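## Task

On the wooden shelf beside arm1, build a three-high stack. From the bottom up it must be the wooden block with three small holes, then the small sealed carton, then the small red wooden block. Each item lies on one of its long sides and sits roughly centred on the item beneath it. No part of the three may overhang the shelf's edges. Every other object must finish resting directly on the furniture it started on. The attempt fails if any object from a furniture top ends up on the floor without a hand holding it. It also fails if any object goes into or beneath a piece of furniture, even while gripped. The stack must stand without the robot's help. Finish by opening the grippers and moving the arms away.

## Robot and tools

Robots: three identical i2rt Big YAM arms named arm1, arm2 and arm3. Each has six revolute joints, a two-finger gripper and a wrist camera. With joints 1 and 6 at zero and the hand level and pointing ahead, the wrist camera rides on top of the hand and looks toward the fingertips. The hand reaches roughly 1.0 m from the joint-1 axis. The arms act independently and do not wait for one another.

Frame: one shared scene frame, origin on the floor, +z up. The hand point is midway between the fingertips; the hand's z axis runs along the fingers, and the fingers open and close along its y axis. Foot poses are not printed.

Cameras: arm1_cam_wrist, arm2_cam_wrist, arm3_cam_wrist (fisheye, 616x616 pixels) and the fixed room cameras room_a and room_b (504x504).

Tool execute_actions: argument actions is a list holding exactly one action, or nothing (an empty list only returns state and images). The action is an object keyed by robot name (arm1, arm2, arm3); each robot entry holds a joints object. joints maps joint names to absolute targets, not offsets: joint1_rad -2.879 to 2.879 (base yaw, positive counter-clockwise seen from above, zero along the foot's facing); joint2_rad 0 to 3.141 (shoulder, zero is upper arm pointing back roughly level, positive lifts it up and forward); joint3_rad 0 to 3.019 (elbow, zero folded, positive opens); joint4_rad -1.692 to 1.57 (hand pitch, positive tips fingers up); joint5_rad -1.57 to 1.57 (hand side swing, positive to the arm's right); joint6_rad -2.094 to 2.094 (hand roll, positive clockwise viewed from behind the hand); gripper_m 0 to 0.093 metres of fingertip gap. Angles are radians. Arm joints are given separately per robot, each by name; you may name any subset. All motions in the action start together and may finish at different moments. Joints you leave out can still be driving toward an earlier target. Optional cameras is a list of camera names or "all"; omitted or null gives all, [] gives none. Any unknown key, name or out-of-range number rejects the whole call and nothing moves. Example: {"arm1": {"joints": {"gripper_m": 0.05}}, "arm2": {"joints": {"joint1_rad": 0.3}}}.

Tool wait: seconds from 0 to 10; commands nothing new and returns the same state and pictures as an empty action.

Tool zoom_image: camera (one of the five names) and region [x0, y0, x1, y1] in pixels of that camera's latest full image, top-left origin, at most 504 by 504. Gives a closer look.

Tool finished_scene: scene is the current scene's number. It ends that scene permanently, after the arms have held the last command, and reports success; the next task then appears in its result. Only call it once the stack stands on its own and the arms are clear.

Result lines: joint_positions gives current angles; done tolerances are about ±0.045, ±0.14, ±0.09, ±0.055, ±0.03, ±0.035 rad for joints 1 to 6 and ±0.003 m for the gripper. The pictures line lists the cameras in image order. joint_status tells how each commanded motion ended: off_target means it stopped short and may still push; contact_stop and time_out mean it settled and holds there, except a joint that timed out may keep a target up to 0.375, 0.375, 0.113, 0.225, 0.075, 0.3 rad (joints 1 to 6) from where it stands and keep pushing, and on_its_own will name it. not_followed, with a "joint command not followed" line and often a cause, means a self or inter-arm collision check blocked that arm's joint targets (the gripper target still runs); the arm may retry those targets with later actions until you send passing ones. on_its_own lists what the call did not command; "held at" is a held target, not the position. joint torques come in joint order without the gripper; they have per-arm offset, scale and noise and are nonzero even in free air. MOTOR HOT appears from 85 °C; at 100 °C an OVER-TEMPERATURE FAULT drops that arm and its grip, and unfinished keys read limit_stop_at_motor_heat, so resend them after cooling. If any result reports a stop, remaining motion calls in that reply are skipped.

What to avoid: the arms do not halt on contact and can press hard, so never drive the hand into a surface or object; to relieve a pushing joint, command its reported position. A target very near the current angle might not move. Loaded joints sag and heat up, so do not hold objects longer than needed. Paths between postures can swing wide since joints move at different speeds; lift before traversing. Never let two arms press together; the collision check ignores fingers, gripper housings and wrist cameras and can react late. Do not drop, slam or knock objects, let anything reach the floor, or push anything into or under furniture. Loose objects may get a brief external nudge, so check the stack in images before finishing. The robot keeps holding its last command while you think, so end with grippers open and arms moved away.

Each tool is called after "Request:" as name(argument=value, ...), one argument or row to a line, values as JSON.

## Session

Request:
execute_actions(
  actions=[],
)

Scene clock: 0.00 s.
Joint torques (N m, as the arm reports them, + toward a larger angle): no reading
arm1.joint_positions: joint1_rad=+0.170 joint2_rad=+0.592 joint3_rad=+1.635 joint4_rad=-1.318 joint5_rad=-0.115 joint6_rad=-0.635 gripper_m=+0.094
arm1.joint_status: not commanded
arm1.hand: x=-1.0397 y=-0.3011 z=+1.4535 quat_wxyz=(-0.303, -0.333, -0.727, +0.519) (m; scene frame)
arm2.joint_positions: joint1_rad=-0.469 joint2_rad=+0.596 joint3_rad=+1.504 joint4_rad=-1.177 joint5_rad=+0.039 joint6_rad=-0.015 gripper_m=+0.094
arm2.joint_status: not commanded
arm2.hand: x=+0.1148 y=-0.1270 z=+1.5472 quat_wxyz=(-0.477, +0.504, -0.617, -0.370) (m; scene frame)
arm3.joint_positions: joint1_rad=-0.164 joint2_rad=+0.381 joint3_rad=+1.541 joint4_rad=-1.211 joint5_rad=+0.024 joint6_rad=-0.157 gripper_m=+0.095
arm3.joint_status: not commanded
arm3.hand: x=+1.0460 y=+0.3958 z=+1.4741 quat_wxyz=(-0.576, -0.296, -0.657, +0.385) (m; scene frame)
pictures: arm1_cam_wrist, arm2_cam_wrist, arm3_cam_wrist, room_a, room_b
Images, in order (width x height): arm1_cam_wrist 616x616, arm2_cam_wrist 616x616, arm3_cam_wrist 616x616, room_a 504x504, room_b 504x504.

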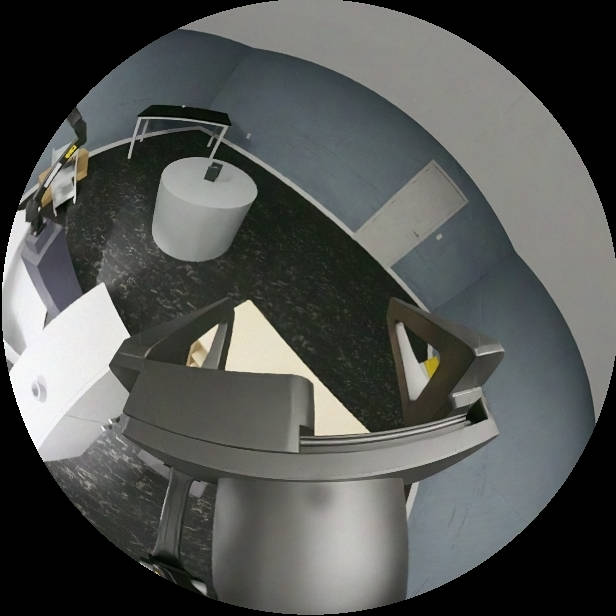

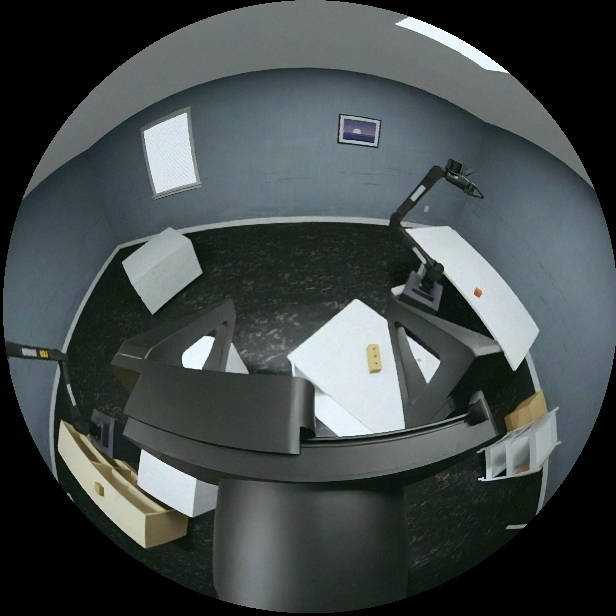

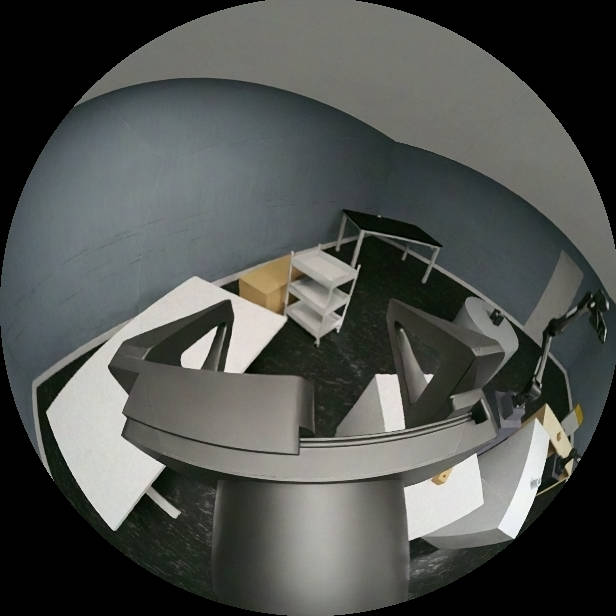

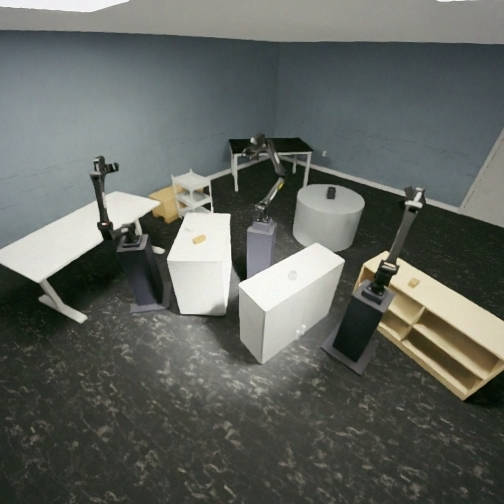

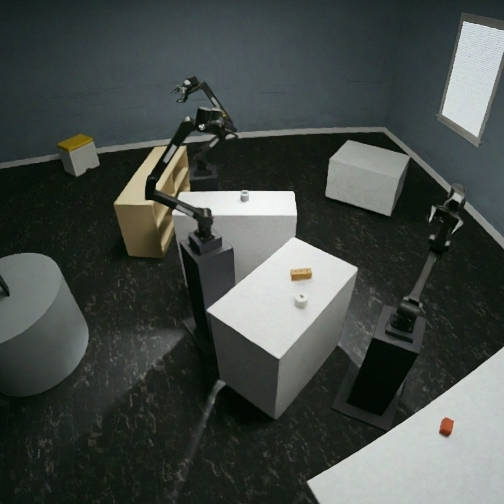

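Request:
execute_actions(
  actions=[
    {"arm1":{"joints":{"joint1_rad":-0.5,"joint2_rad":1.573,"joint3_rad":1.55,"joint4_rad":-1.55,"joint5_rad":0,"joint6_rad":0}},"arm2":{"joints":{"joint1_rad":-0.975,"joint2_rad":1.9,"joint3_rad":1.6,"joint4_rad":-1.26,"joint5_rad":0,"joint6_rad":0}},"arm3":{"joints":{"joint1_rad":0.667,"joint2_rad":1.6,"joint3_rad":1.4,"joint4_rad":-1.37,"joint5_rad":0,"joint6_rad":0}}},
  ],
)

Scene clock: 16.67 s.
Joint torques (N m, as the arm reports them, + toward a larger angle): arm1=[  0.37 -11.91  12.03  -0.15   0.07   0.04] | arm2=[ -0.01 -16.95   7.92  -0.44   0.     0.17] | arm3=[ -0.67 -15.42  10.43  -0.52   0.11   0.11]
arm1.joint_positions: joint1_rad=-0.507 joint2_rad=+1.575 joint3_rad=+1.538 joint4_rad=-1.536 joint5_rad=-0.001 joint6_rad=-0.008 gripper_m=+0.094
arm1.joint_status: all done
arm1.hand: x=-1.3628 y=-0.4869 z=+1.0422 quat_wxyz=(+0.006, -0.904, -0.428, +0.001) (m; scene frame)
arm2.joint_positions: joint1_rad=-0.977 joint2_rad=+1.908 joint3_rad=+1.587 joint4_rad=-1.246 joint5_rad=+0.001 joint6_rad=-0.008 gripper_m=+0.094
arm2.joint_status: all done
arm2.hand: x=+0.4342 y=+0.0979 z=+1.0090 quat_wxyz=(+0.000, +0.428, -0.904, +0.001) (m; scene frame)
arm3.joint_positions: joint1_rad=+0.673 joint2_rad=+1.605 joint3_rad=+1.398 joint4_rad=-1.360 joint5_rad=+0.000 joint6_rad=-0.011 gripper_m=+0.095
arm3.joint_status: all done
arm3.hand: x=+1.4699 y=+0.3975 z=+0.9845 quat_wxyz=(-0.002, -0.070, -0.998, +0.008) (m; scene frame)
pictures: arm1_cam_wrist, arm2_cam_wrist, arm3_cam_wrist, room_a, room_b
Images, in order (width x height): arm1_cam_wrist 616x616, arm2_cam_wrist 616x616, arm3_cam_wrist 616x616, room_a 504x504, room_b 504x504.

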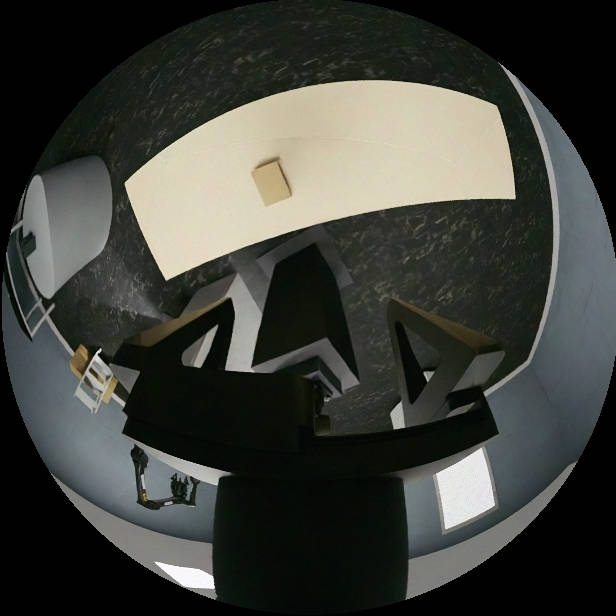

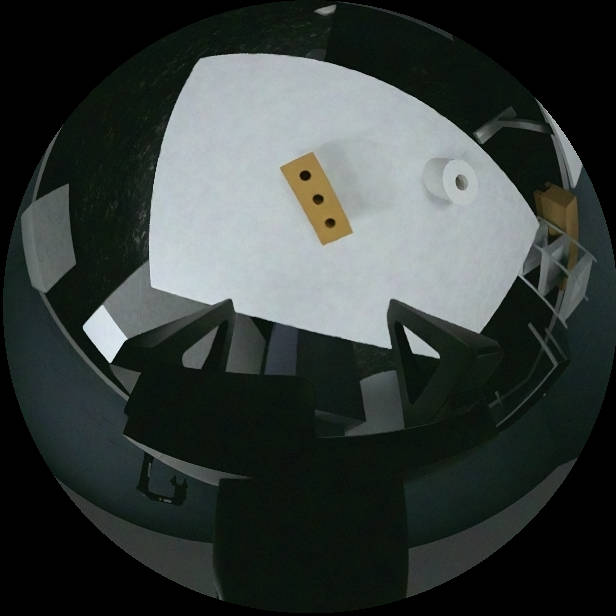

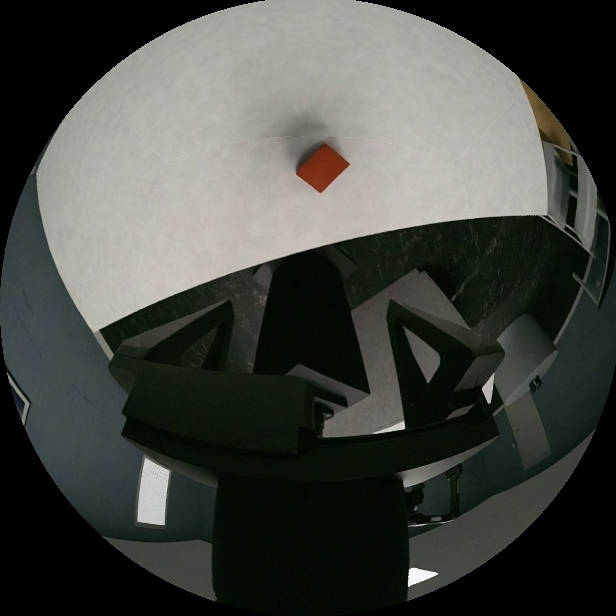

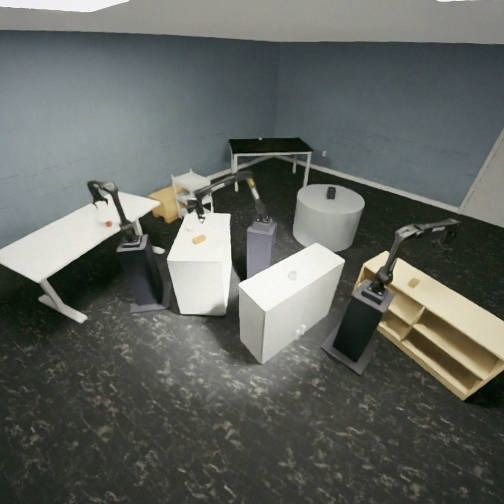

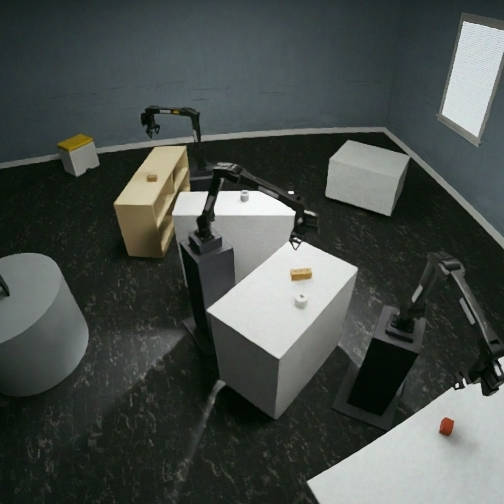

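Request:
zoom_image(
  camera="arm3_cam_wrist",
  region=[270, 120, 370, 220],
)

Request:
zoom_image(
  camera="arm2_cam_wrist",
  region=[260, 140, 380, 260],
)

Request:
zoom_image(
  camera="arm1_cam_wrist",
  region=[220, 130, 320, 230],
)

Region (270, 120, 370, 220) of arm3_cam_wrist's 616x616 image, scaled by 5.040, with more detail than that image has.

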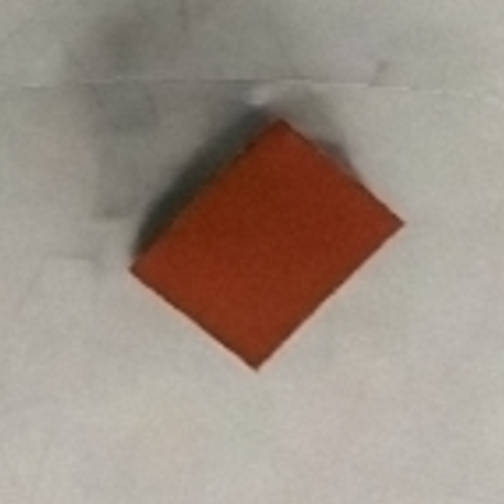

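Region (260, 140, 380, 260) of arm2_cam_wrist's 616x616 image, scaled by 4.200, with more detail than that image has.

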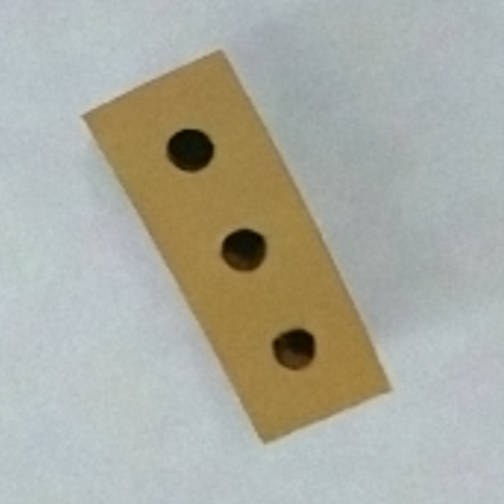

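Region (220, 130, 320, 230) of arm1_cam_wrist's 616x616 image, scaled by 5.040, with more detail than that image has.

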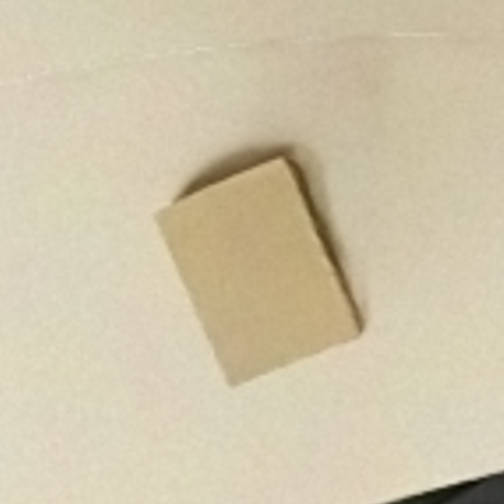

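Request:
execute_actions(
  actions=[
    {"arm1":{"joints":{"joint1_rad":1.6}},"arm2":{"joints":{"joint1_rad":-1.0,"joint2_rad":2.105,"joint3_rad":1.645,"joint4_rad":-1.055,"joint6_rad":-0.47}},"arm3":{"joints":{"joint1_rad":0.64,"joint2_rad":1.88,"joint3_rad":1.505,"joint4_rad":-1.145,"joint6_rad":0.72}}},
  ],
)

Scene clock: 55.73 s.
Joint torques (N m, as the arm reports them, + toward a larger angle): arm1=[ -0.41 -12.25  12.    -0.17   0.01   0.02] | arm2=[ -0.7  -19.95   9.     1.    -0.04  -0.05] | arm3=[ -0.79 -20.45  12.76   0.14   0.18   0.11]
arm1.joint_positions: joint1_rad=+1.606 joint2_rad=+1.575 joint3_rad=+1.538 joint4_rad=-1.536 joint5_rad=+0.000 joint6_rad=-0.006 gripper_m=+0.094
arm1.joint_status: all done
arm1.hand: x=-0.5936 y=-0.1960 z=+1.0366 quat_wxyz=(+0.007, -0.073, -0.997, -0.004) (m; scene frame)
arm2.joint_positions: joint1_rad=-0.996 joint2_rad=+2.132 joint3_rad=+1.608 joint4_rad=-1.071 joint5_rad=+0.001 joint6_rad=-0.461 gripper_m=+0.094
arm2.joint_status: all done
arm2.hand: x=+0.4625 y=+0.1135 z=+0.8879 quat_wxyz=(+0.014, +0.613, -0.790, +0.004) (m; scene frame)
arm3.joint_positions: joint1_rad=+0.647 joint2_rad=+1.904 joint3_rad=+1.469 joint4_rad=-1.155 joint5_rad=+0.000 joint6_rad=+0.708 gripper_m=+0.095
arm3.joint_status: all done
arm3.hand: x=+1.5408 y=+0.3703 z=+0.8618 quat_wxyz=(+0.006, -0.428, -0.904, +0.009) (m; scene frame)
pictures: arm1_cam_wrist, arm2_cam_wrist, arm3_cam_wrist, room_a, room_b
Images, in order (width x height): arm1_cam_wrist 616x616, arm2_cam_wrist 616x616, arm3_cam_wrist 616x616, room_a 504x504, room_b 504x504.

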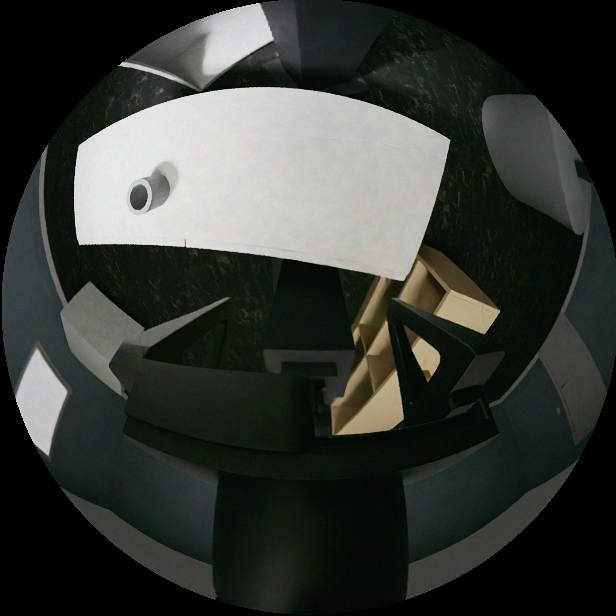

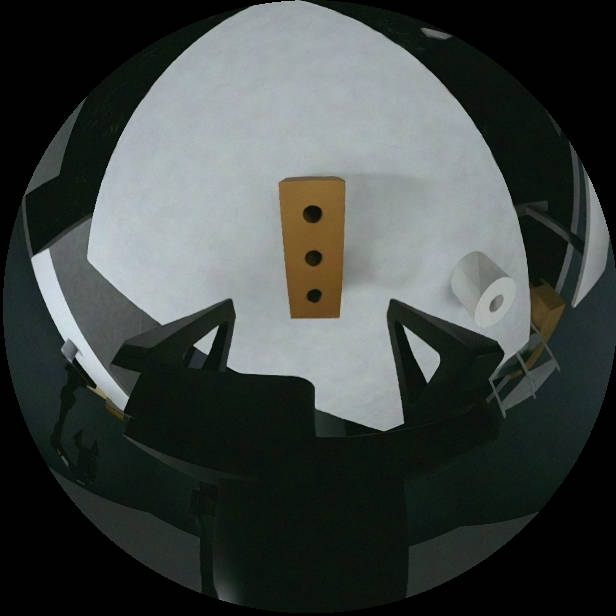

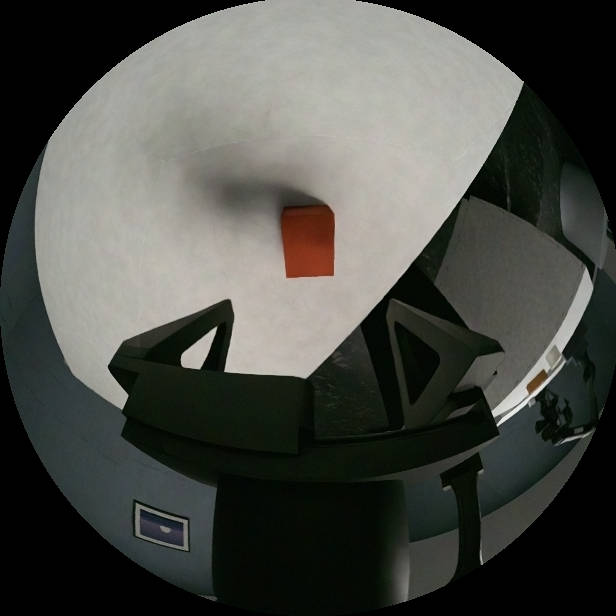

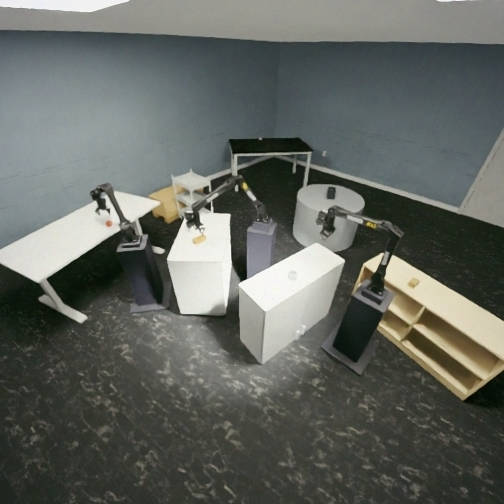

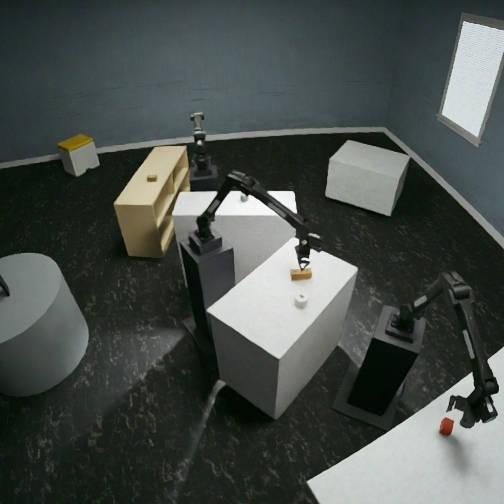

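Request:
execute_actions(
  actions=[
    {"arm1":{"joints":{"joint1_rad":0.4}},"arm2":{"joints":{"joint2_rad":2.245,"joint3_rad":1.59,"joint4_rad":-0.88}},"arm3":{"joints":{"joint2_rad":2.04,"joint3_rad":1.375,"joint4_rad":-0.875}}},
  ],
  cameras=["arm2_cam_wrist","arm3_cam_wrist"],
)

Scene clock: 79.43 s.
Joint torques (N m, as the arm reports them, + toward a larger angle): arm1=[  0.08 -12.19  11.99  -0.17  -0.01   0.02] | arm2=[ -0.93 -19.42   5.95   1.04  -0.05  -0.03] | arm3=[ -0.78 -21.16   8.62   0.2    0.18   0.11]
arm1.joint_positions: joint1_rad=+0.396 joint2_rad=+1.575 joint3_rad=+1.538 joint4_rad=-1.536 joint5_rad=+0.001 joint6_rad=-0.005 gripper_m=+0.094
arm1.joint_status: all done
arm1.hand: x=-0.9634 y=-0.5863 z=+1.0372 quat_wxyz=(+0.008, -0.628, -0.778, -0.001) (m; scene frame)
arm2.joint_positions: joint1_rad=-0.996 joint2_rad=+2.258 joint3_rad=+1.589 joint4_rad=-0.896 joint5_rad=+0.001 joint6_rad=-0.461 gripper_m=+0.094
arm2.joint_status: all done
arm2.hand: x=+0.4687 y=+0.1205 z=+0.8071 quat_wxyz=(+0.000, +0.613, -0.790, +0.001) (m; scene frame)
arm3.joint_positions: joint1_rad=+0.647 joint2_rad=+2.064 joint3_rad=+1.369 joint4_rad=-0.886 joint5_rad=+0.000 joint6_rad=+0.708 gripper_m=+0.095
arm3.joint_status: all done
arm3.hand: x=+1.5409 y=+0.3686 z=+0.7441 quat_wxyz=(+0.002, -0.428, -0.904, +0.008) (m; scene frame)
pictures: arm2_cam_wrist, arm3_cam_wrist
Images, in order (width x height): arm2_cam_wrist 616x616, arm3_cam_wrist 616x616.

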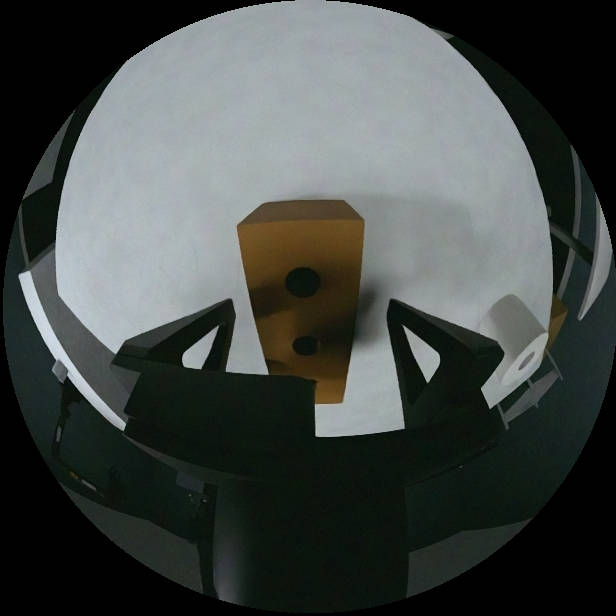

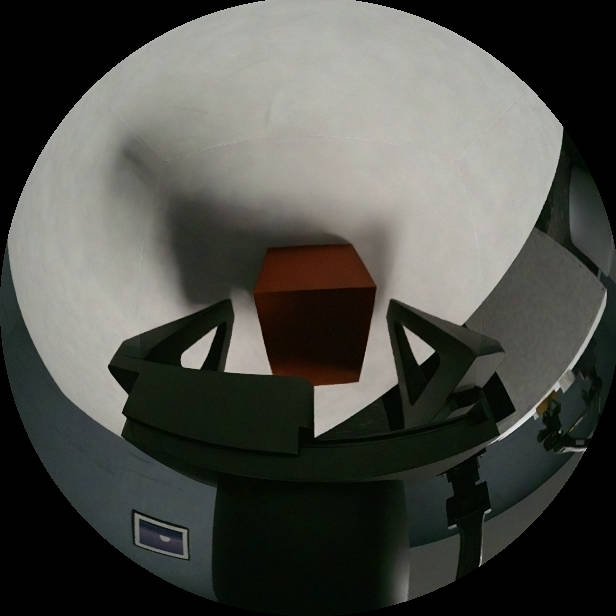

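Request:
execute_actions(
  actions=[
    {"arm2":{"joints":{"gripper_m":0.03}},"arm3":{"joints":{"gripper_m":0.03}}},
  ],
  cameras=[],
)

Request:
execute_actions(
  actions=[
    {"arm2":{"joints":{"joint2_rad":2.0,"joint3_rad":1.61,"joint4_rad":-1.17}},"arm3":{"joints":{"joint2_rad":1.7,"joint3_rad":1.5,"joint4_rad":-1.36}}},
  ],
  cameras=[],
)

Request:
execute_actions(
  actions=[
    {"arm2":{"joints":{"joint1_rad":1.07,"joint6_rad":0}},"arm3":{"joints":{"joint1_rad":-1.66,"joint6_rad":0}}},
  ],
  cameras=["arm2_cam_wrist","arm3_cam_wrist","room_a"],
)

Scene clock: 88.87 s.
Joint torques (N m, as the arm reports them, + toward a larger angle): arm1=[  0.21 -12.19  11.99  -0.18  -0.01   0.02] | arm2=[ -0.59 -19.38   5.85   0.92  -0.02  -0.01] | arm3=[ -0.82 -21.14   8.61   0.19   0.19   0.1 ]
arm1.joint_positions: joint1_rad=+0.396 joint2_rad=+1.575 joint3_rad=+1.538 joint4_rad=-1.536 joint5_rad=+0.001 joint6_rad=-0.005 gripper_m=+0.094
arm1.joint_status: not commanded
arm1.hand: x=-0.9634 y=-0.5863 z=+1.0372 quat_wxyz=(+0.008, -0.628, -0.778, -0.001) (m; scene frame)
arm2.joint_positions: joint1_rad=-0.996 joint2_rad=+2.258 joint3_rad=+1.589 joint4_rad=-0.896 joint5_rad=+0.000 joint6_rad=-0.462 gripper_m=+0.045
arm2.joint_status: gripper_m off_target (ended at +0.045, target +0.030)
arm2.hand: x=+0.4686 y=+0.1207 z=+0.8071 quat_wxyz=(+0.000, +0.613, -0.790, +0.001) (m; scene frame)
arm3.joint_positions: joint1_rad=+0.647 joint2_rad=+2.064 joint3_rad=+1.369 joint4_rad=-0.886 joint5_rad=+0.000 joint6_rad=+0.709 gripper_m=+0.045
arm3.joint_status: gripper_m off_target (ended at +0.045, target +0.030)
arm3.hand: x=+1.5410 y=+0.3686 z=+0.7441 quat_wxyz=(+0.002, -0.429, -0.903, +0.008) (m; scene frame)
pictures: none
No camera images: the call's "cameras" was empty. Leave "cameras" out to get every camera's image.

Scene clock: 90.27 s.
Joint torques (N m, as the arm reports them, + toward a larger angle): arm1=[  0.18 -12.21  12.    -0.18  -0.01   0.02] | arm2=[ -0.81 -16.75   8.28  -0.54  -0.03   0.  ] | arm3=[ -0.75 -16.43  12.73  -0.55   0.19   0.1 ]
arm1.joint_positions: joint1_rad=+0.396 joint2_rad=+1.575 joint3_rad=+1.538 joint4_rad=-1.536 joint5_rad=+0.001 joint6_rad=-0.005 gripper_m=+0.094
arm1.joint_status: not commanded
arm1.hand: x=-0.9634 y=-0.5863 z=+1.0372 quat_wxyz=(+0.008, -0.628, -0.778, -0.001) (m; scene frame)
arm2.joint_positions: joint1_rad=-0.996 joint2_rad=+2.004 joint3_rad=+1.589 joint4_rad=-1.155 joint5_rad=+0.000 joint6_rad=-0.462 gripper_m=+0.045
arm2.joint_status: all done
arm2.hand: x=+0.4536 y=+0.1037 z=+0.9557 quat_wxyz=(+0.003, +0.613, -0.790, +0.001) (m; scene frame)
arm3.joint_positions: joint1_rad=+0.647 joint2_rad=+1.702 joint3_rad=+1.472 joint4_rad=-1.350 joint5_rad=+0.000 joint6_rad=+0.709 gripper_m=+0.045
arm3.joint_status: all done
arm3.hand: x=+1.4985 y=+0.3795 z=+0.9666 quat_wxyz=(+0.001, -0.429, -0.903, +0.008) (m; scene frame)
pictures: none
No camera images: the call's "cameras" was empty. Leave "cameras" out to get every camera's image.

Scene clock: 92.60 s.
Joint torques (N m, as the arm reports them, + toward a larger angle): arm1=[  0.26 -12.2   11.98  -0.18  -0.01   0.02] | arm2=[ -0.62 -17.31   8.36  -0.47   0.06   0.18] | arm3=[  0.77 -16.67  12.73  -0.51   0.05  -0.15]
arm1.joint_positions: joint1_rad=+0.396 joint2_rad=+1.575 joint3_rad=+1.538 joint4_rad=-1.536 joint5_rad=+0.001 joint6_rad=-0.005 gripper_m=+0.094
arm1.joint_status: not commanded
arm1.hand: x=-0.9634 y=-0.5863 z=+1.0372 quat_wxyz=(+0.008, -0.628, -0.778, -0.001) (m; scene frame)
arm2.joint_positions: joint1_rad=+1.072 joint2_rad=+2.006 joint3_rad=+1.589 joint4_rad=-1.155 joint5_rad=-0.002 joint6_rad=-0.008 gripper_m=+0.045
arm2.joint_status: all done
arm2.hand: x=-0.5120 y=-0.2173 z=+0.9584 quat_wxyz=(+0.004, +0.995, -0.103, +0.000) (m; scene frame)
arm3.joint_positions: joint1_rad=-1.667 joint2_rad=+1.703 joint3_rad=+1.472 joint4_rad=-1.350 joint5_rad=+0.002 joint6_rad=+0.012 gripper_m=+0.045
arm3.joint_status: all done
arm3.hand: x=+0.5930 y=+0.1618 z=+0.9694 quat_wxyz=(-0.004, -0.949, -0.314, -0.002) (m; scene frame)
pictures: arm2_cam_wrist, arm3_cam_wrist, room_a
Images, in order (width x height): arm2_cam_wrist 616x616, arm3_cam_wrist 616x616, room_a 504x504.

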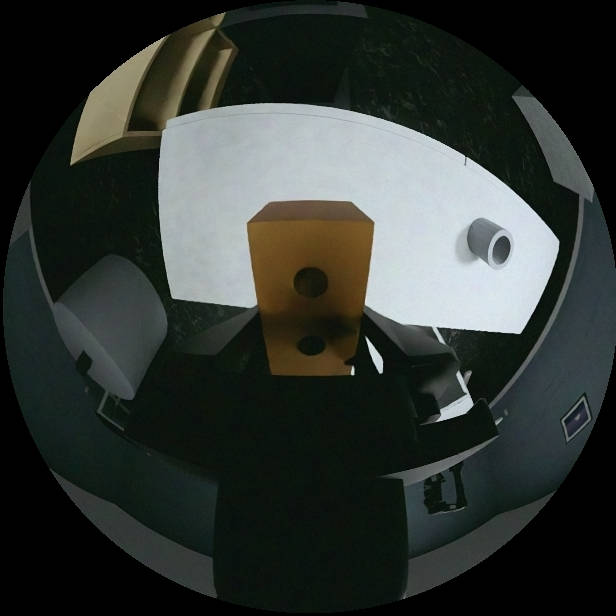

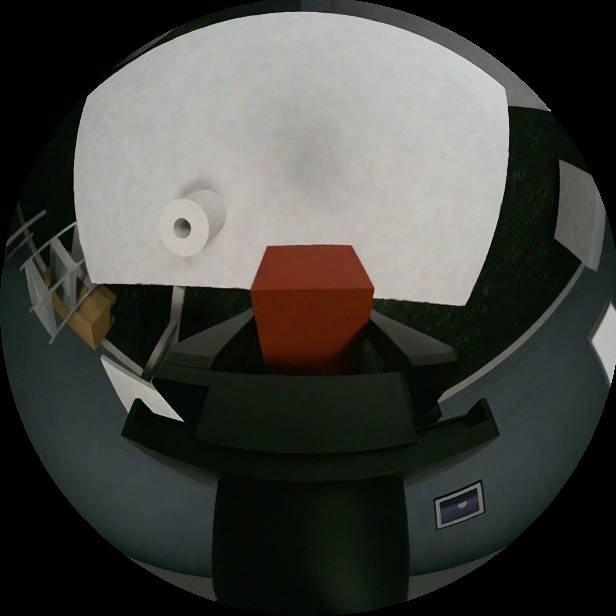

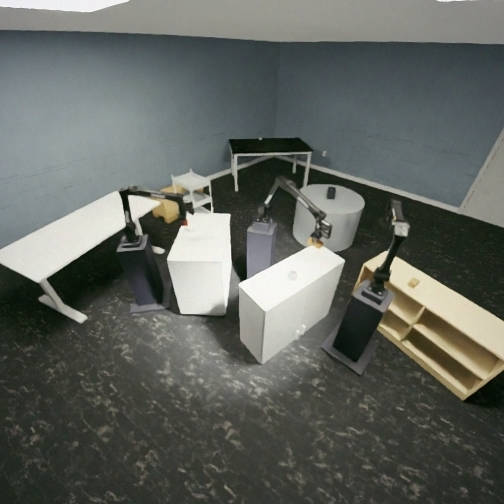

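Request:
execute_actions(
  actions=[
    {"arm2":{"joints":{"joint2_rad":2.16,"joint4_rad":-0.97}},"arm3":{"joints":{"joint2_rad":2.07,"joint3_rad":1.705,"joint4_rad":-1.14}}},
  ],
  cameras=[],
)

Request:
execute_actions(
  actions=[
    {"arm2":{"joints":{"joint2_rad":2.215,"joint4_rad":-0.94}},"arm3":{"joints":{"joint2_rad":2.13,"joint4_rad":-1.11}}},
  ],
  cameras=["arm2_cam_wrist","arm3_cam_wrist"],
)

Scene clock: 118.57 s.
Joint torques (N m, as the arm reports them, + toward a larger angle): arm1=[  0.19 -12.15  11.99  -0.18  -0.02   0.02] | arm2=[ -0.68 -20.26   7.41   0.86   0.04   0.18] | arm3=[  0.9  -23.58  13.14   0.08   0.05  -0.14]
arm1.joint_positions: joint1_rad=+0.396 joint2_rad=+1.575 joint3_rad=+1.538 joint4_rad=-1.536 joint5_rad=+0.001 joint6_rad=-0.005 gripper_m=+0.094
arm1.joint_status: not commanded
arm1.hand: x=-0.9634 y=-0.5863 z=+1.0372 quat_wxyz=(+0.008, -0.628, -0.778, -0.001) (m; scene frame)
arm2.joint_positions: joint1_rad=+1.072 joint2_rad=+2.200 joint3_rad=+1.589 joint4_rad=-0.986 joint5_rad=-0.002 joint6_rad=-0.008 gripper_m=+0.045
arm2.joint_status: all done
arm2.hand: x=-0.5259 y=-0.2149 z=+0.8454 quat_wxyz=(+0.005, +0.995, -0.103, +0.012) (m; scene frame)
arm3.joint_positions: joint1_rad=-1.667 joint2_rad=+2.102 joint3_rad=+1.666 joint4_rad=-1.147 joint5_rad=+0.002 joint6_rad=+0.012 gripper_m=+0.045
arm3.joint_status: all done
arm3.hand: x=+0.5080 y=+0.0949 z=+0.8221 quat_wxyz=(-0.004, -0.949, -0.314, -0.003) (m; scene frame)
pictures: none
No camera images: the call's "cameras" was empty. Leave "cameras" out to get every camera's image.

Scene clock: 119.40 s.
Joint torques (N m, as the arm reports them, + toward a larger angle): arm1=[  0.19 -12.17  11.99  -0.18  -0.02   0.01] | arm2=[  0.03 -17.94   7.53   0.91   0.07   0.19] | arm3=[  0.88 -20.7   13.02   0.25   0.05  -0.15]
arm1.joint_positions: joint1_rad=+0.396 joint2_rad=+1.575 joint3_rad=+1.538 joint4_rad=-1.536 joint5_rad=+0.001 joint6_rad=-0.005 gripper_m=+0.094
arm1.joint_status: not commanded
arm1.hand: x=-0.9634 y=-0.5863 z=+1.0372 quat_wxyz=(+0.008, -0.628, -0.778, -0.001) (m; scene frame)
arm2.joint_positions: joint1_rad=+1.072 joint2_rad=+2.213 joint3_rad=+1.589 joint4_rad=-0.957 joint5_rad=-0.002 joint6_rad=-0.008 gripper_m=+0.045
arm2.joint_status: all done
arm2.hand: x=-0.5305 y=-0.2139 z=+0.8379 quat_wxyz=(+0.004, +0.995, -0.103, +0.004) (m; scene frame)
arm3.joint_positions: joint1_rad=-1.667 joint2_rad=+2.121 joint3_rad=+1.666 joint4_rad=-1.122 joint5_rad=+0.002 joint6_rad=+0.012 gripper_m=+0.045
arm3.joint_status: all done
arm3.hand: x=+0.5050 y=+0.0924 z=+0.8110 quat_wxyz=(-0.005, -0.949, -0.314, +0.000) (m; scene frame)
pictures: arm2_cam_wrist, arm3_cam_wrist
Images, in order (width x height): arm2_cam_wrist 616x616, arm3_cam_wrist 616x616.

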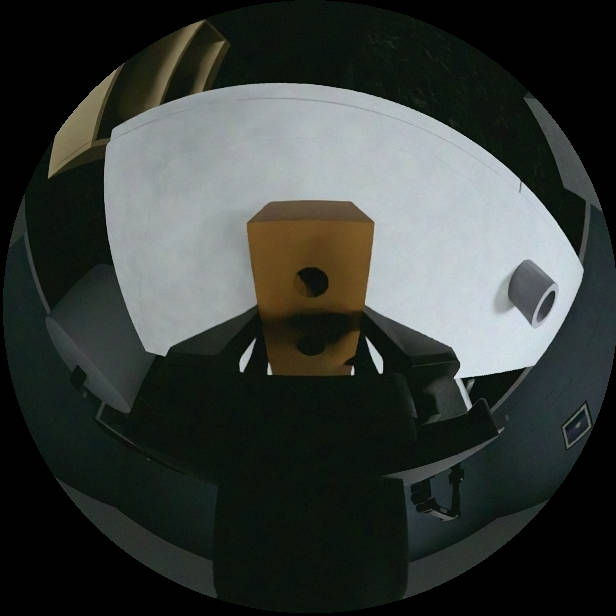

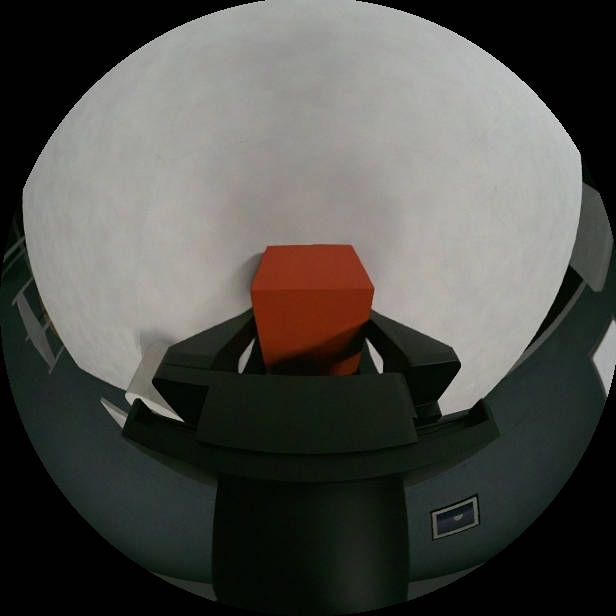

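Request:
execute_actions(
  actions=[
    {"arm2":{"joints":{"joint2_rad":2.265,"joint4_rad":-0.90}},"arm3":{"joints":{"joint2_rad":2.16}}},
  ],
  cameras=["arm2_cam_wrist"],
)

Scene clock: 126.67 s.
Joint torques (N m, as the arm reports them, + toward a larger angle): arm1=[  0.2  -12.19  12.    -0.17  -0.01   0.02] | arm2=[ -0.47 -19.45   7.24   0.79   0.08   0.2 ] | arm3=[  0.95 -19.14  12.96   0.15   0.04  -0.14]
arm1.joint_positions: joint1_rad=+0.396 joint2_rad=+1.575 joint3_rad=+1.538 joint4_rad=-1.536 joint5_rad=+0.001 joint6_rad=-0.005 gripper_m=+0.094
arm1.joint_status: not commanded
arm1.hand: x=-0.9634 y=-0.5863 z=+1.0372 quat_wxyz=(+0.008, -0.628, -0.778, -0.001) (m; scene frame)
arm2.joint_positions: joint1_rad=+1.072 joint2_rad=+2.277 joint3_rad=+1.589 joint4_rad=-0.915 joint5_rad=-0.002 joint6_rad=-0.008 gripper_m=+0.045
arm2.joint_status: all done
arm2.hand: x=-0.5264 y=-0.2150 z=+0.7999 quat_wxyz=(+0.005, +0.995, -0.103, +0.015) (m; scene frame)
arm3.joint_positions: joint1_rad=-1.667 joint2_rad=+2.130 joint3_rad=+1.666 joint4_rad=-1.120 joint5_rad=+0.002 joint6_rad=+0.011 gripper_m=+0.045
arm3.joint_status: all done
arm3.hand: x=+0.5054 y=+0.0926 z=+0.8054 quat_wxyz=(-0.004, -0.949, -0.315, -0.003) (m; scene frame)
pictures: arm2_cam_wrist
Images, in order (width x height): arm2_cam_wrist 616x616.

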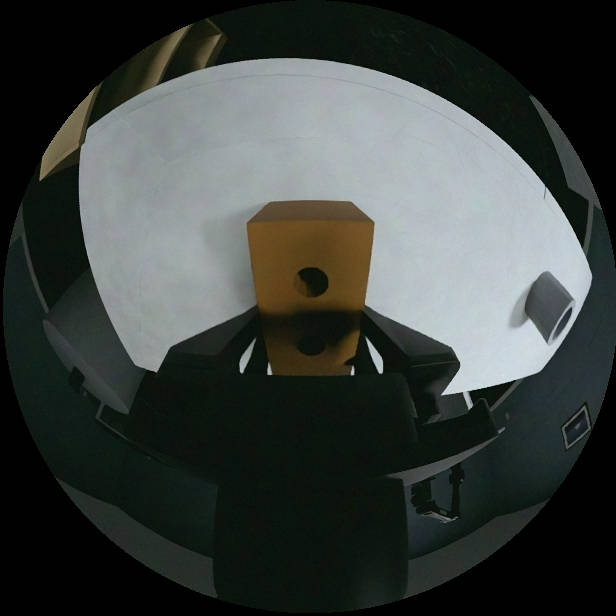

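Request:
execute_actions(
  actions=[
    {"arm2":{"joints":{"joint2_rad":2.30,"joint4_rad":-0.875}},"arm3":{"joints":{"joint2_rad":2.125,"gripper_m":0.093}}},
  ],
  cameras=[],
)

Request:
execute_actions(
  actions=[
    {"arm2":{"joints":{"joint2_rad":2.335}},"arm3":{"joints":{"joint2_rad":1.7,"joint3_rad":1.55,"joint4_rad":-1.36}}},
  ],
  cameras=[],
)

Scene clock: 137.13 s.
Joint torques (N m, as the arm reports them, + toward a larger angle): arm1=[  0.22 -12.22  12.01  -0.17  -0.01   0.02] | arm2=[ -0.44 -18.36   7.05   0.67   0.05   0.18] | arm3=[  0.92 -21.75  12.95   0.16   0.05  -0.13]
arm1.joint_positions: joint1_rad=+0.396 joint2_rad=+1.575 joint3_rad=+1.538 joint4_rad=-1.536 joint5_rad=+0.001 joint6_rad=-0.005 gripper_m=+0.094
arm1.joint_status: not commanded
arm1.hand: x=-0.9634 y=-0.5863 z=+1.0372 quat_wxyz=(+0.008, -0.628, -0.778, -0.001) (m; scene frame)
arm2.joint_positions: joint1_rad=+1.072 joint2_rad=+2.294 joint3_rad=+1.589 joint4_rad=-0.887 joint5_rad=-0.001 joint6_rad=-0.008 gripper_m=+0.045
arm2.joint_status: all done
arm2.hand: x=-0.5291 y=-0.2144 z=+0.7899 quat_wxyz=(+0.004, +0.995, -0.103, +0.010) (m; scene frame)
arm3.joint_positions: joint1_rad=-1.667 joint2_rad=+2.130 joint3_rad=+1.666 joint4_rad=-1.120 joint5_rad=+0.002 joint6_rad=+0.011 gripper_m=+0.093
arm3.joint_status: all done
arm3.hand: x=+0.5054 y=+0.0926 z=+0.8054 quat_wxyz=(-0.004, -0.949, -0.315, -0.003) (m; scene frame)
pictures: none
No camera images: the call's "cameras" was empty. Leave "cameras" out to get every camera's image.

Scene clock: 138.60 s.
Joint torques (N m, as the arm reports them, + toward a larger angle): arm1=[  0.25 -12.15  12.    -0.18  -0.01   0.02] | arm2=[ -0.07 -16.19   7.03   0.79   0.07   0.17] | arm3=[  0.83 -16.16  11.12  -0.33   0.05  -0.13]
arm1.joint_positions: joint1_rad=+0.396 joint2_rad=+1.575 joint3_rad=+1.538 joint4_rad=-1.536 joint5_rad=+0.001 joint6_rad=-0.005 gripper_m=+0.094
arm1.joint_status: not commanded
arm1.hand: x=-0.9634 y=-0.5863 z=+1.0372 quat_wxyz=(+0.008, -0.628, -0.778, -0.001) (m; scene frame)
arm2.joint_positions: joint1_rad=+1.072 joint2_rad=+2.295 joint3_rad=+1.589 joint4_rad=-0.887 joint5_rad=-0.001 joint6_rad=-0.007 gripper_m=+0.045
arm2.joint_status: all done
arm2.hand: x=-0.5288 y=-0.2145 z=+0.7892 quat_wxyz=(+0.005, +0.995, -0.104, +0.010) (m; scene frame)
arm3.joint_positions: joint1_rad=-1.667 joint2_rad=+1.696 joint3_rad=+1.542 joint4_rad=-1.351 joint5_rad=+0.002 joint6_rad=+0.011 gripper_m=+0.093
arm3.joint_status: all done
arm3.hand: x=+0.5759 y=+0.1491 z=+0.9996 quat_wxyz=(-0.017, -0.949, -0.314, +0.033) (m; scene frame)
pictures: none
No camera images: the call's "cameras" was empty. Leave "cameras" out to get every camera's image.

Request:
execute_actions(
  actions=[
    {"arm2":{"joints":{"joint2_rad":2.29,"gripper_m":0.093}},"arm3":{"joints":{"joint1_rad":0.0,"joint2_rad":1.2}}},
  ],
  cameras=[],
)

Request:
execute_actions(
  actions=[
    {"arm2":{"joints":{"joint2_rad":1.85,"joint3_rad":1.5,"joint4_rad":-1.2}}},
  ],
  cameras=[],
)

Request:
execute_actions(
  actions=[
    {"arm2":{"joints":{"joint1_rad":-1.066,"joint6_rad":0.16}},"arm1":{"joints":{"joint1_rad":1.608,"joint2_rad":1.80,"joint3_rad":1.45,"joint4_rad":-1.21,"joint6_rad":0.075}}},
  ],
  cameras=["arm1_cam_wrist","arm2_cam_wrist","room_a"],
)

Scene clock: 153.13 s.
Joint torques (N m, as the arm reports them, + toward a larger angle): arm1=[  0.21 -12.19  11.99  -0.18  -0.02   0.02] | arm2=[ -0.34 -18.46   7.     0.83   0.02   0.16] | arm3=[  0.15 -10.28  11.62   0.36   0.14  -0.12]
arm1.joint_positions: joint1_rad=+0.396 joint2_rad=+1.575 joint3_rad=+1.538 joint4_rad=-1.536 joint5_rad=+0.001 joint6_rad=-0.005 gripper_m=+0.094
arm1.joint_status: not commanded
arm1.hand: x=-0.9634 y=-0.5863 z=+1.0372 quat_wxyz=(+0.008, -0.628, -0.778, -0.001) (m; scene frame)
arm2.joint_positions: joint1_rad=+1.072 joint2_rad=+2.295 joint3_rad=+1.589 joint4_rad=-0.887 joint5_rad=-0.001 joint6_rad=-0.007 gripper_m=+0.093
arm2.joint_status: all done
arm2.hand: x=-0.5288 y=-0.2145 z=+0.7892 quat_wxyz=(+0.005, +0.995, -0.104, +0.010) (m; scene frame)
arm3.joint_positions: joint1_rad=-0.001 joint2_rad=+1.211 joint3_rad=+1.542 joint4_rad=-1.351 joint5_rad=+0.000 joint6_rad=+0.010 gripper_m=+0.093
arm3.joint_status: all done
arm3.hand: x=+1.2977 y=+0.1482 z=+1.2292 quat_wxyz=(-0.252, -0.388, -0.879, +0.114) (m; scene frame)
pictures: none
No camera images: the call's "cameras" was empty. Leave "cameras" out to get every camera's image.

Scene clock: 154.60 s.
Joint torques (N m, as the arm reports them, + toward a larger angle): arm1=[  0.21 -12.18  11.99  -0.18  -0.01   0.02] | arm2=[ -0.22 -15.13   7.76  -0.35   0.06   0.16] | arm3=[  0.06 -10.44  11.61   0.37   0.15  -0.13]
arm1.joint_positions: joint1_rad=+0.396 joint2_rad=+1.575 joint3_rad=+1.538 joint4_rad=-1.536 joint5_rad=+0.001 joint6_rad=-0.005 gripper_m=+0.094
arm1.joint_status: not commanded
arm1.hand: x=-0.9634 y=-0.5863 z=+1.0372 quat_wxyz=(+0.008, -0.628, -0.778, -0.001) (m; scene frame)
arm2.joint_positions: joint1_rad=+1.072 joint2_rad=+1.849 joint3_rad=+1.489 joint4_rad=-1.185 joint5_rad=-0.001 joint6_rad=-0.007 gripper_m=+0.093
arm2.joint_status: all done
arm2.hand: x=-0.4759 y=-0.2248 z=+1.0094 quat_wxyz=(+0.002, +0.994, -0.104, -0.014) (m; scene frame)
arm3.joint_positions: joint1_rad=-0.001 joint2_rad=+1.211 joint3_rad=+1.542 joint4_rad=-1.351 joint5_rad=+0.000 joint6_rad=+0.010 gripper_m=+0.093
arm3.joint_status: not commanded
arm3.hand: x=+1.2977 y=+0.1482 z=+1.2292 quat_wxyz=(-0.252, -0.388, -0.879, +0.114) (m; scene frame)
pictures: none
No camera images: the call's "cameras" was empty. Leave "cameras" out to get every camera's image.

Scene clock: 156.90 s.
Joint torques (N m, as the arm reports them, + toward a larger angle): arm1=[ -0.31 -15.69  10.84   0.56   0.1    0.03] | arm2=[ -0.39 -15.25   7.67  -0.34   0.04   0.2 ] | arm3=[  0.08 -10.38  11.61   0.36   0.15  -0.13]
arm1.joint_positions: joint1_rad=+1.614 joint2_rad=+1.809 joint3_rad=+1.443 joint4_rad=-1.214 joint5_rad=-0.002 joint6_rad=+0.067 gripper_m=+0.094
arm1.joint_status: all done
arm1.hand: x=-0.5361 y=-0.1993 z=+0.8869 quat_wxyz=(+0.011, -0.105, -0.994, -0.005) (m; scene frame)
arm2.joint_positions: joint1_rad=-1.072 joint2_rad=+1.849 joint3_rad=+1.489 joint4_rad=-1.185 joint5_rad=+0.000 joint6_rad=+0.153 gripper_m=+0.093
arm2.joint_status: all done
arm2.hand: x=+0.4601 y=+0.0474 z=+1.0059 quat_wxyz=(-0.009, +0.310, -0.951, -0.004) (m; scene frame)
arm3.joint_positions: joint1_rad=-0.001 joint2_rad=+1.211 joint3_rad=+1.542 joint4_rad=-1.351 joint5_rad=+0.000 joint6_rad=+0.010 gripper_m=+0.093
arm3.joint_status: not commanded
arm3.hand: x=+1.2977 y=+0.1482 z=+1.2292 quat_wxyz=(-0.252, -0.388, -0.879, +0.114) (m; scene frame)
pictures: arm1_cam_wrist, arm2_cam_wrist, room_a
Images, in order (width x height): arm1_cam_wrist 616x616, arm2_cam_wrist 616x616, room_a 504x504.

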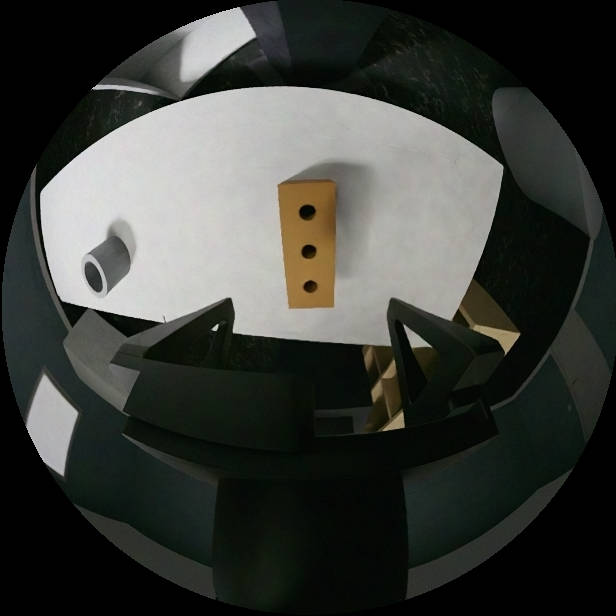

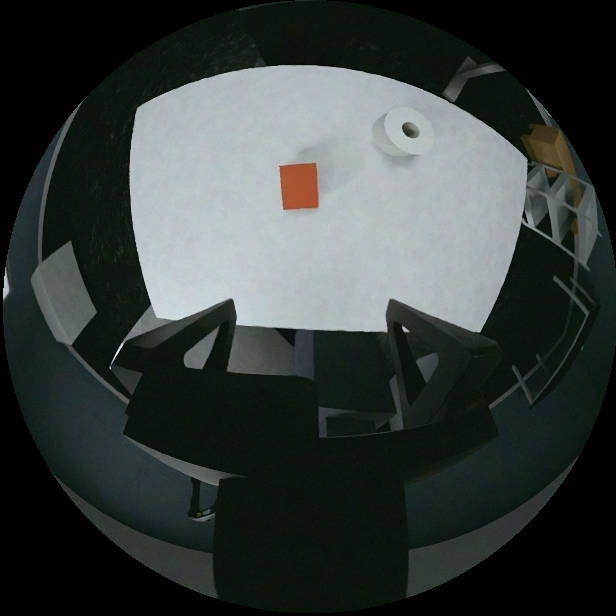

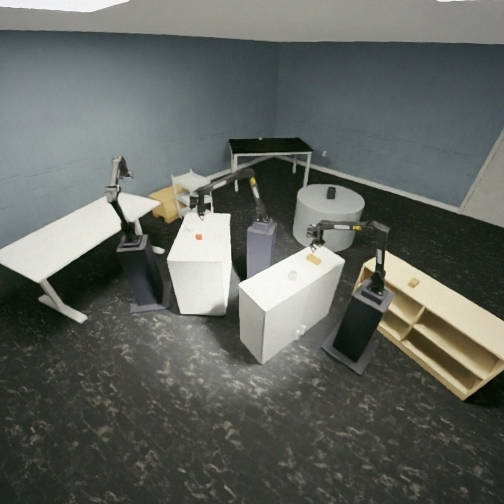

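Request:
execute_actions(
  actions=[
    {"arm1":{"joints":{"joint2_rad":1.94,"joint3_rad":1.325,"joint4_rad":-0.927,"joint6_rad":0.03}},"arm2":{"joints":{"joint2_rad":2.215,"joint3_rad":1.64,"joint4_rad":-0.915,"joint6_rad":0.08}}},
  ],
  cameras=["arm1_cam_wrist","arm2_cam_wrist"],
)

Scene clock: 175.37 s.
Joint torques (N m, as the arm reports them, + toward a larger angle): arm1=[ -0.3  -15.95   9.9    0.99   0.1   -0.09] | arm2=[  0.24 -20.19   7.79   0.95   0.05  -0.02] | arm3=[  0.12 -10.43  11.62   0.37   0.15  -0.13]
arm1.joint_positions: joint1_rad=+1.614 joint2_rad=+1.946 joint3_rad=+1.314 joint4_rad=-0.941 joint5_rad=-0.002 joint6_rad=+0.038 gripper_m=+0.094
arm1.joint_status: all done
arm1.hand: x=-0.5375 y=-0.1983 z=+0.7738 quat_wxyz=(+0.007, -0.091, -0.996, -0.005) (m; scene frame)
arm2.joint_positions: joint1_rad=-1.072 joint2_rad=+2.241 joint3_rad=+1.614 joint4_rad=-0.931 joint5_rad=+0.000 joint6_rad=+0.089 gripper_m=+0.093
arm2.joint_status: all done
arm2.hand: x=+0.5076 y=+0.0940 z=+0.8248 quat_wxyz=(-0.003, +0.340, -0.941, -0.001) (m; scene frame)
arm3.joint_positions: joint1_rad=-0.001 joint2_rad=+1.211 joint3_rad=+1.542 joint4_rad=-1.351 joint5_rad=+0.000 joint6_rad=+0.010 gripper_m=+0.093
arm3.joint_status: not commanded
arm3.hand: x=+1.2977 y=+0.1482 z=+1.2292 quat_wxyz=(-0.252, -0.388, -0.879, +0.114) (m; scene frame)
pictures: arm1_cam_wrist, arm2_cam_wrist
Images, in order (width x height): arm1_cam_wrist 616x616, arm2_cam_wrist 616x616.

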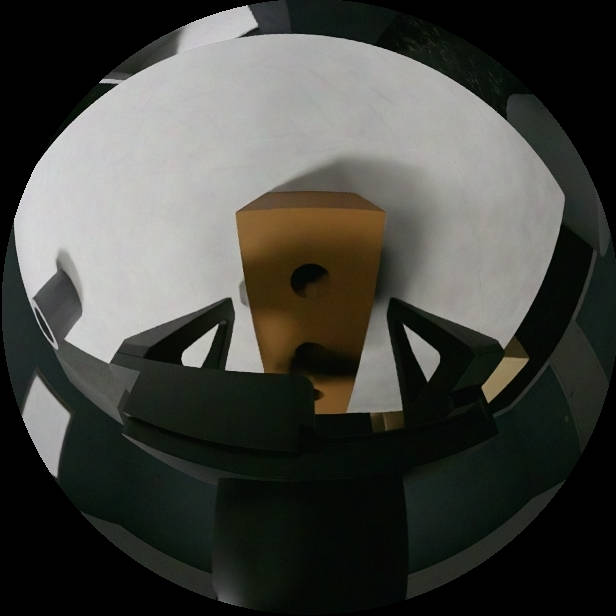

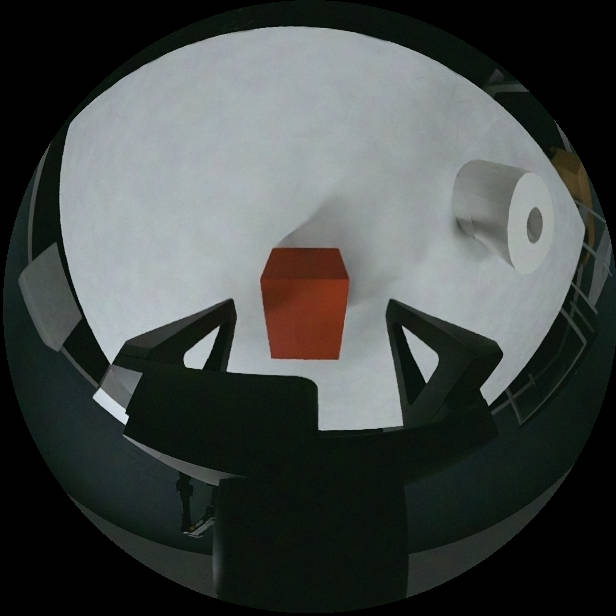

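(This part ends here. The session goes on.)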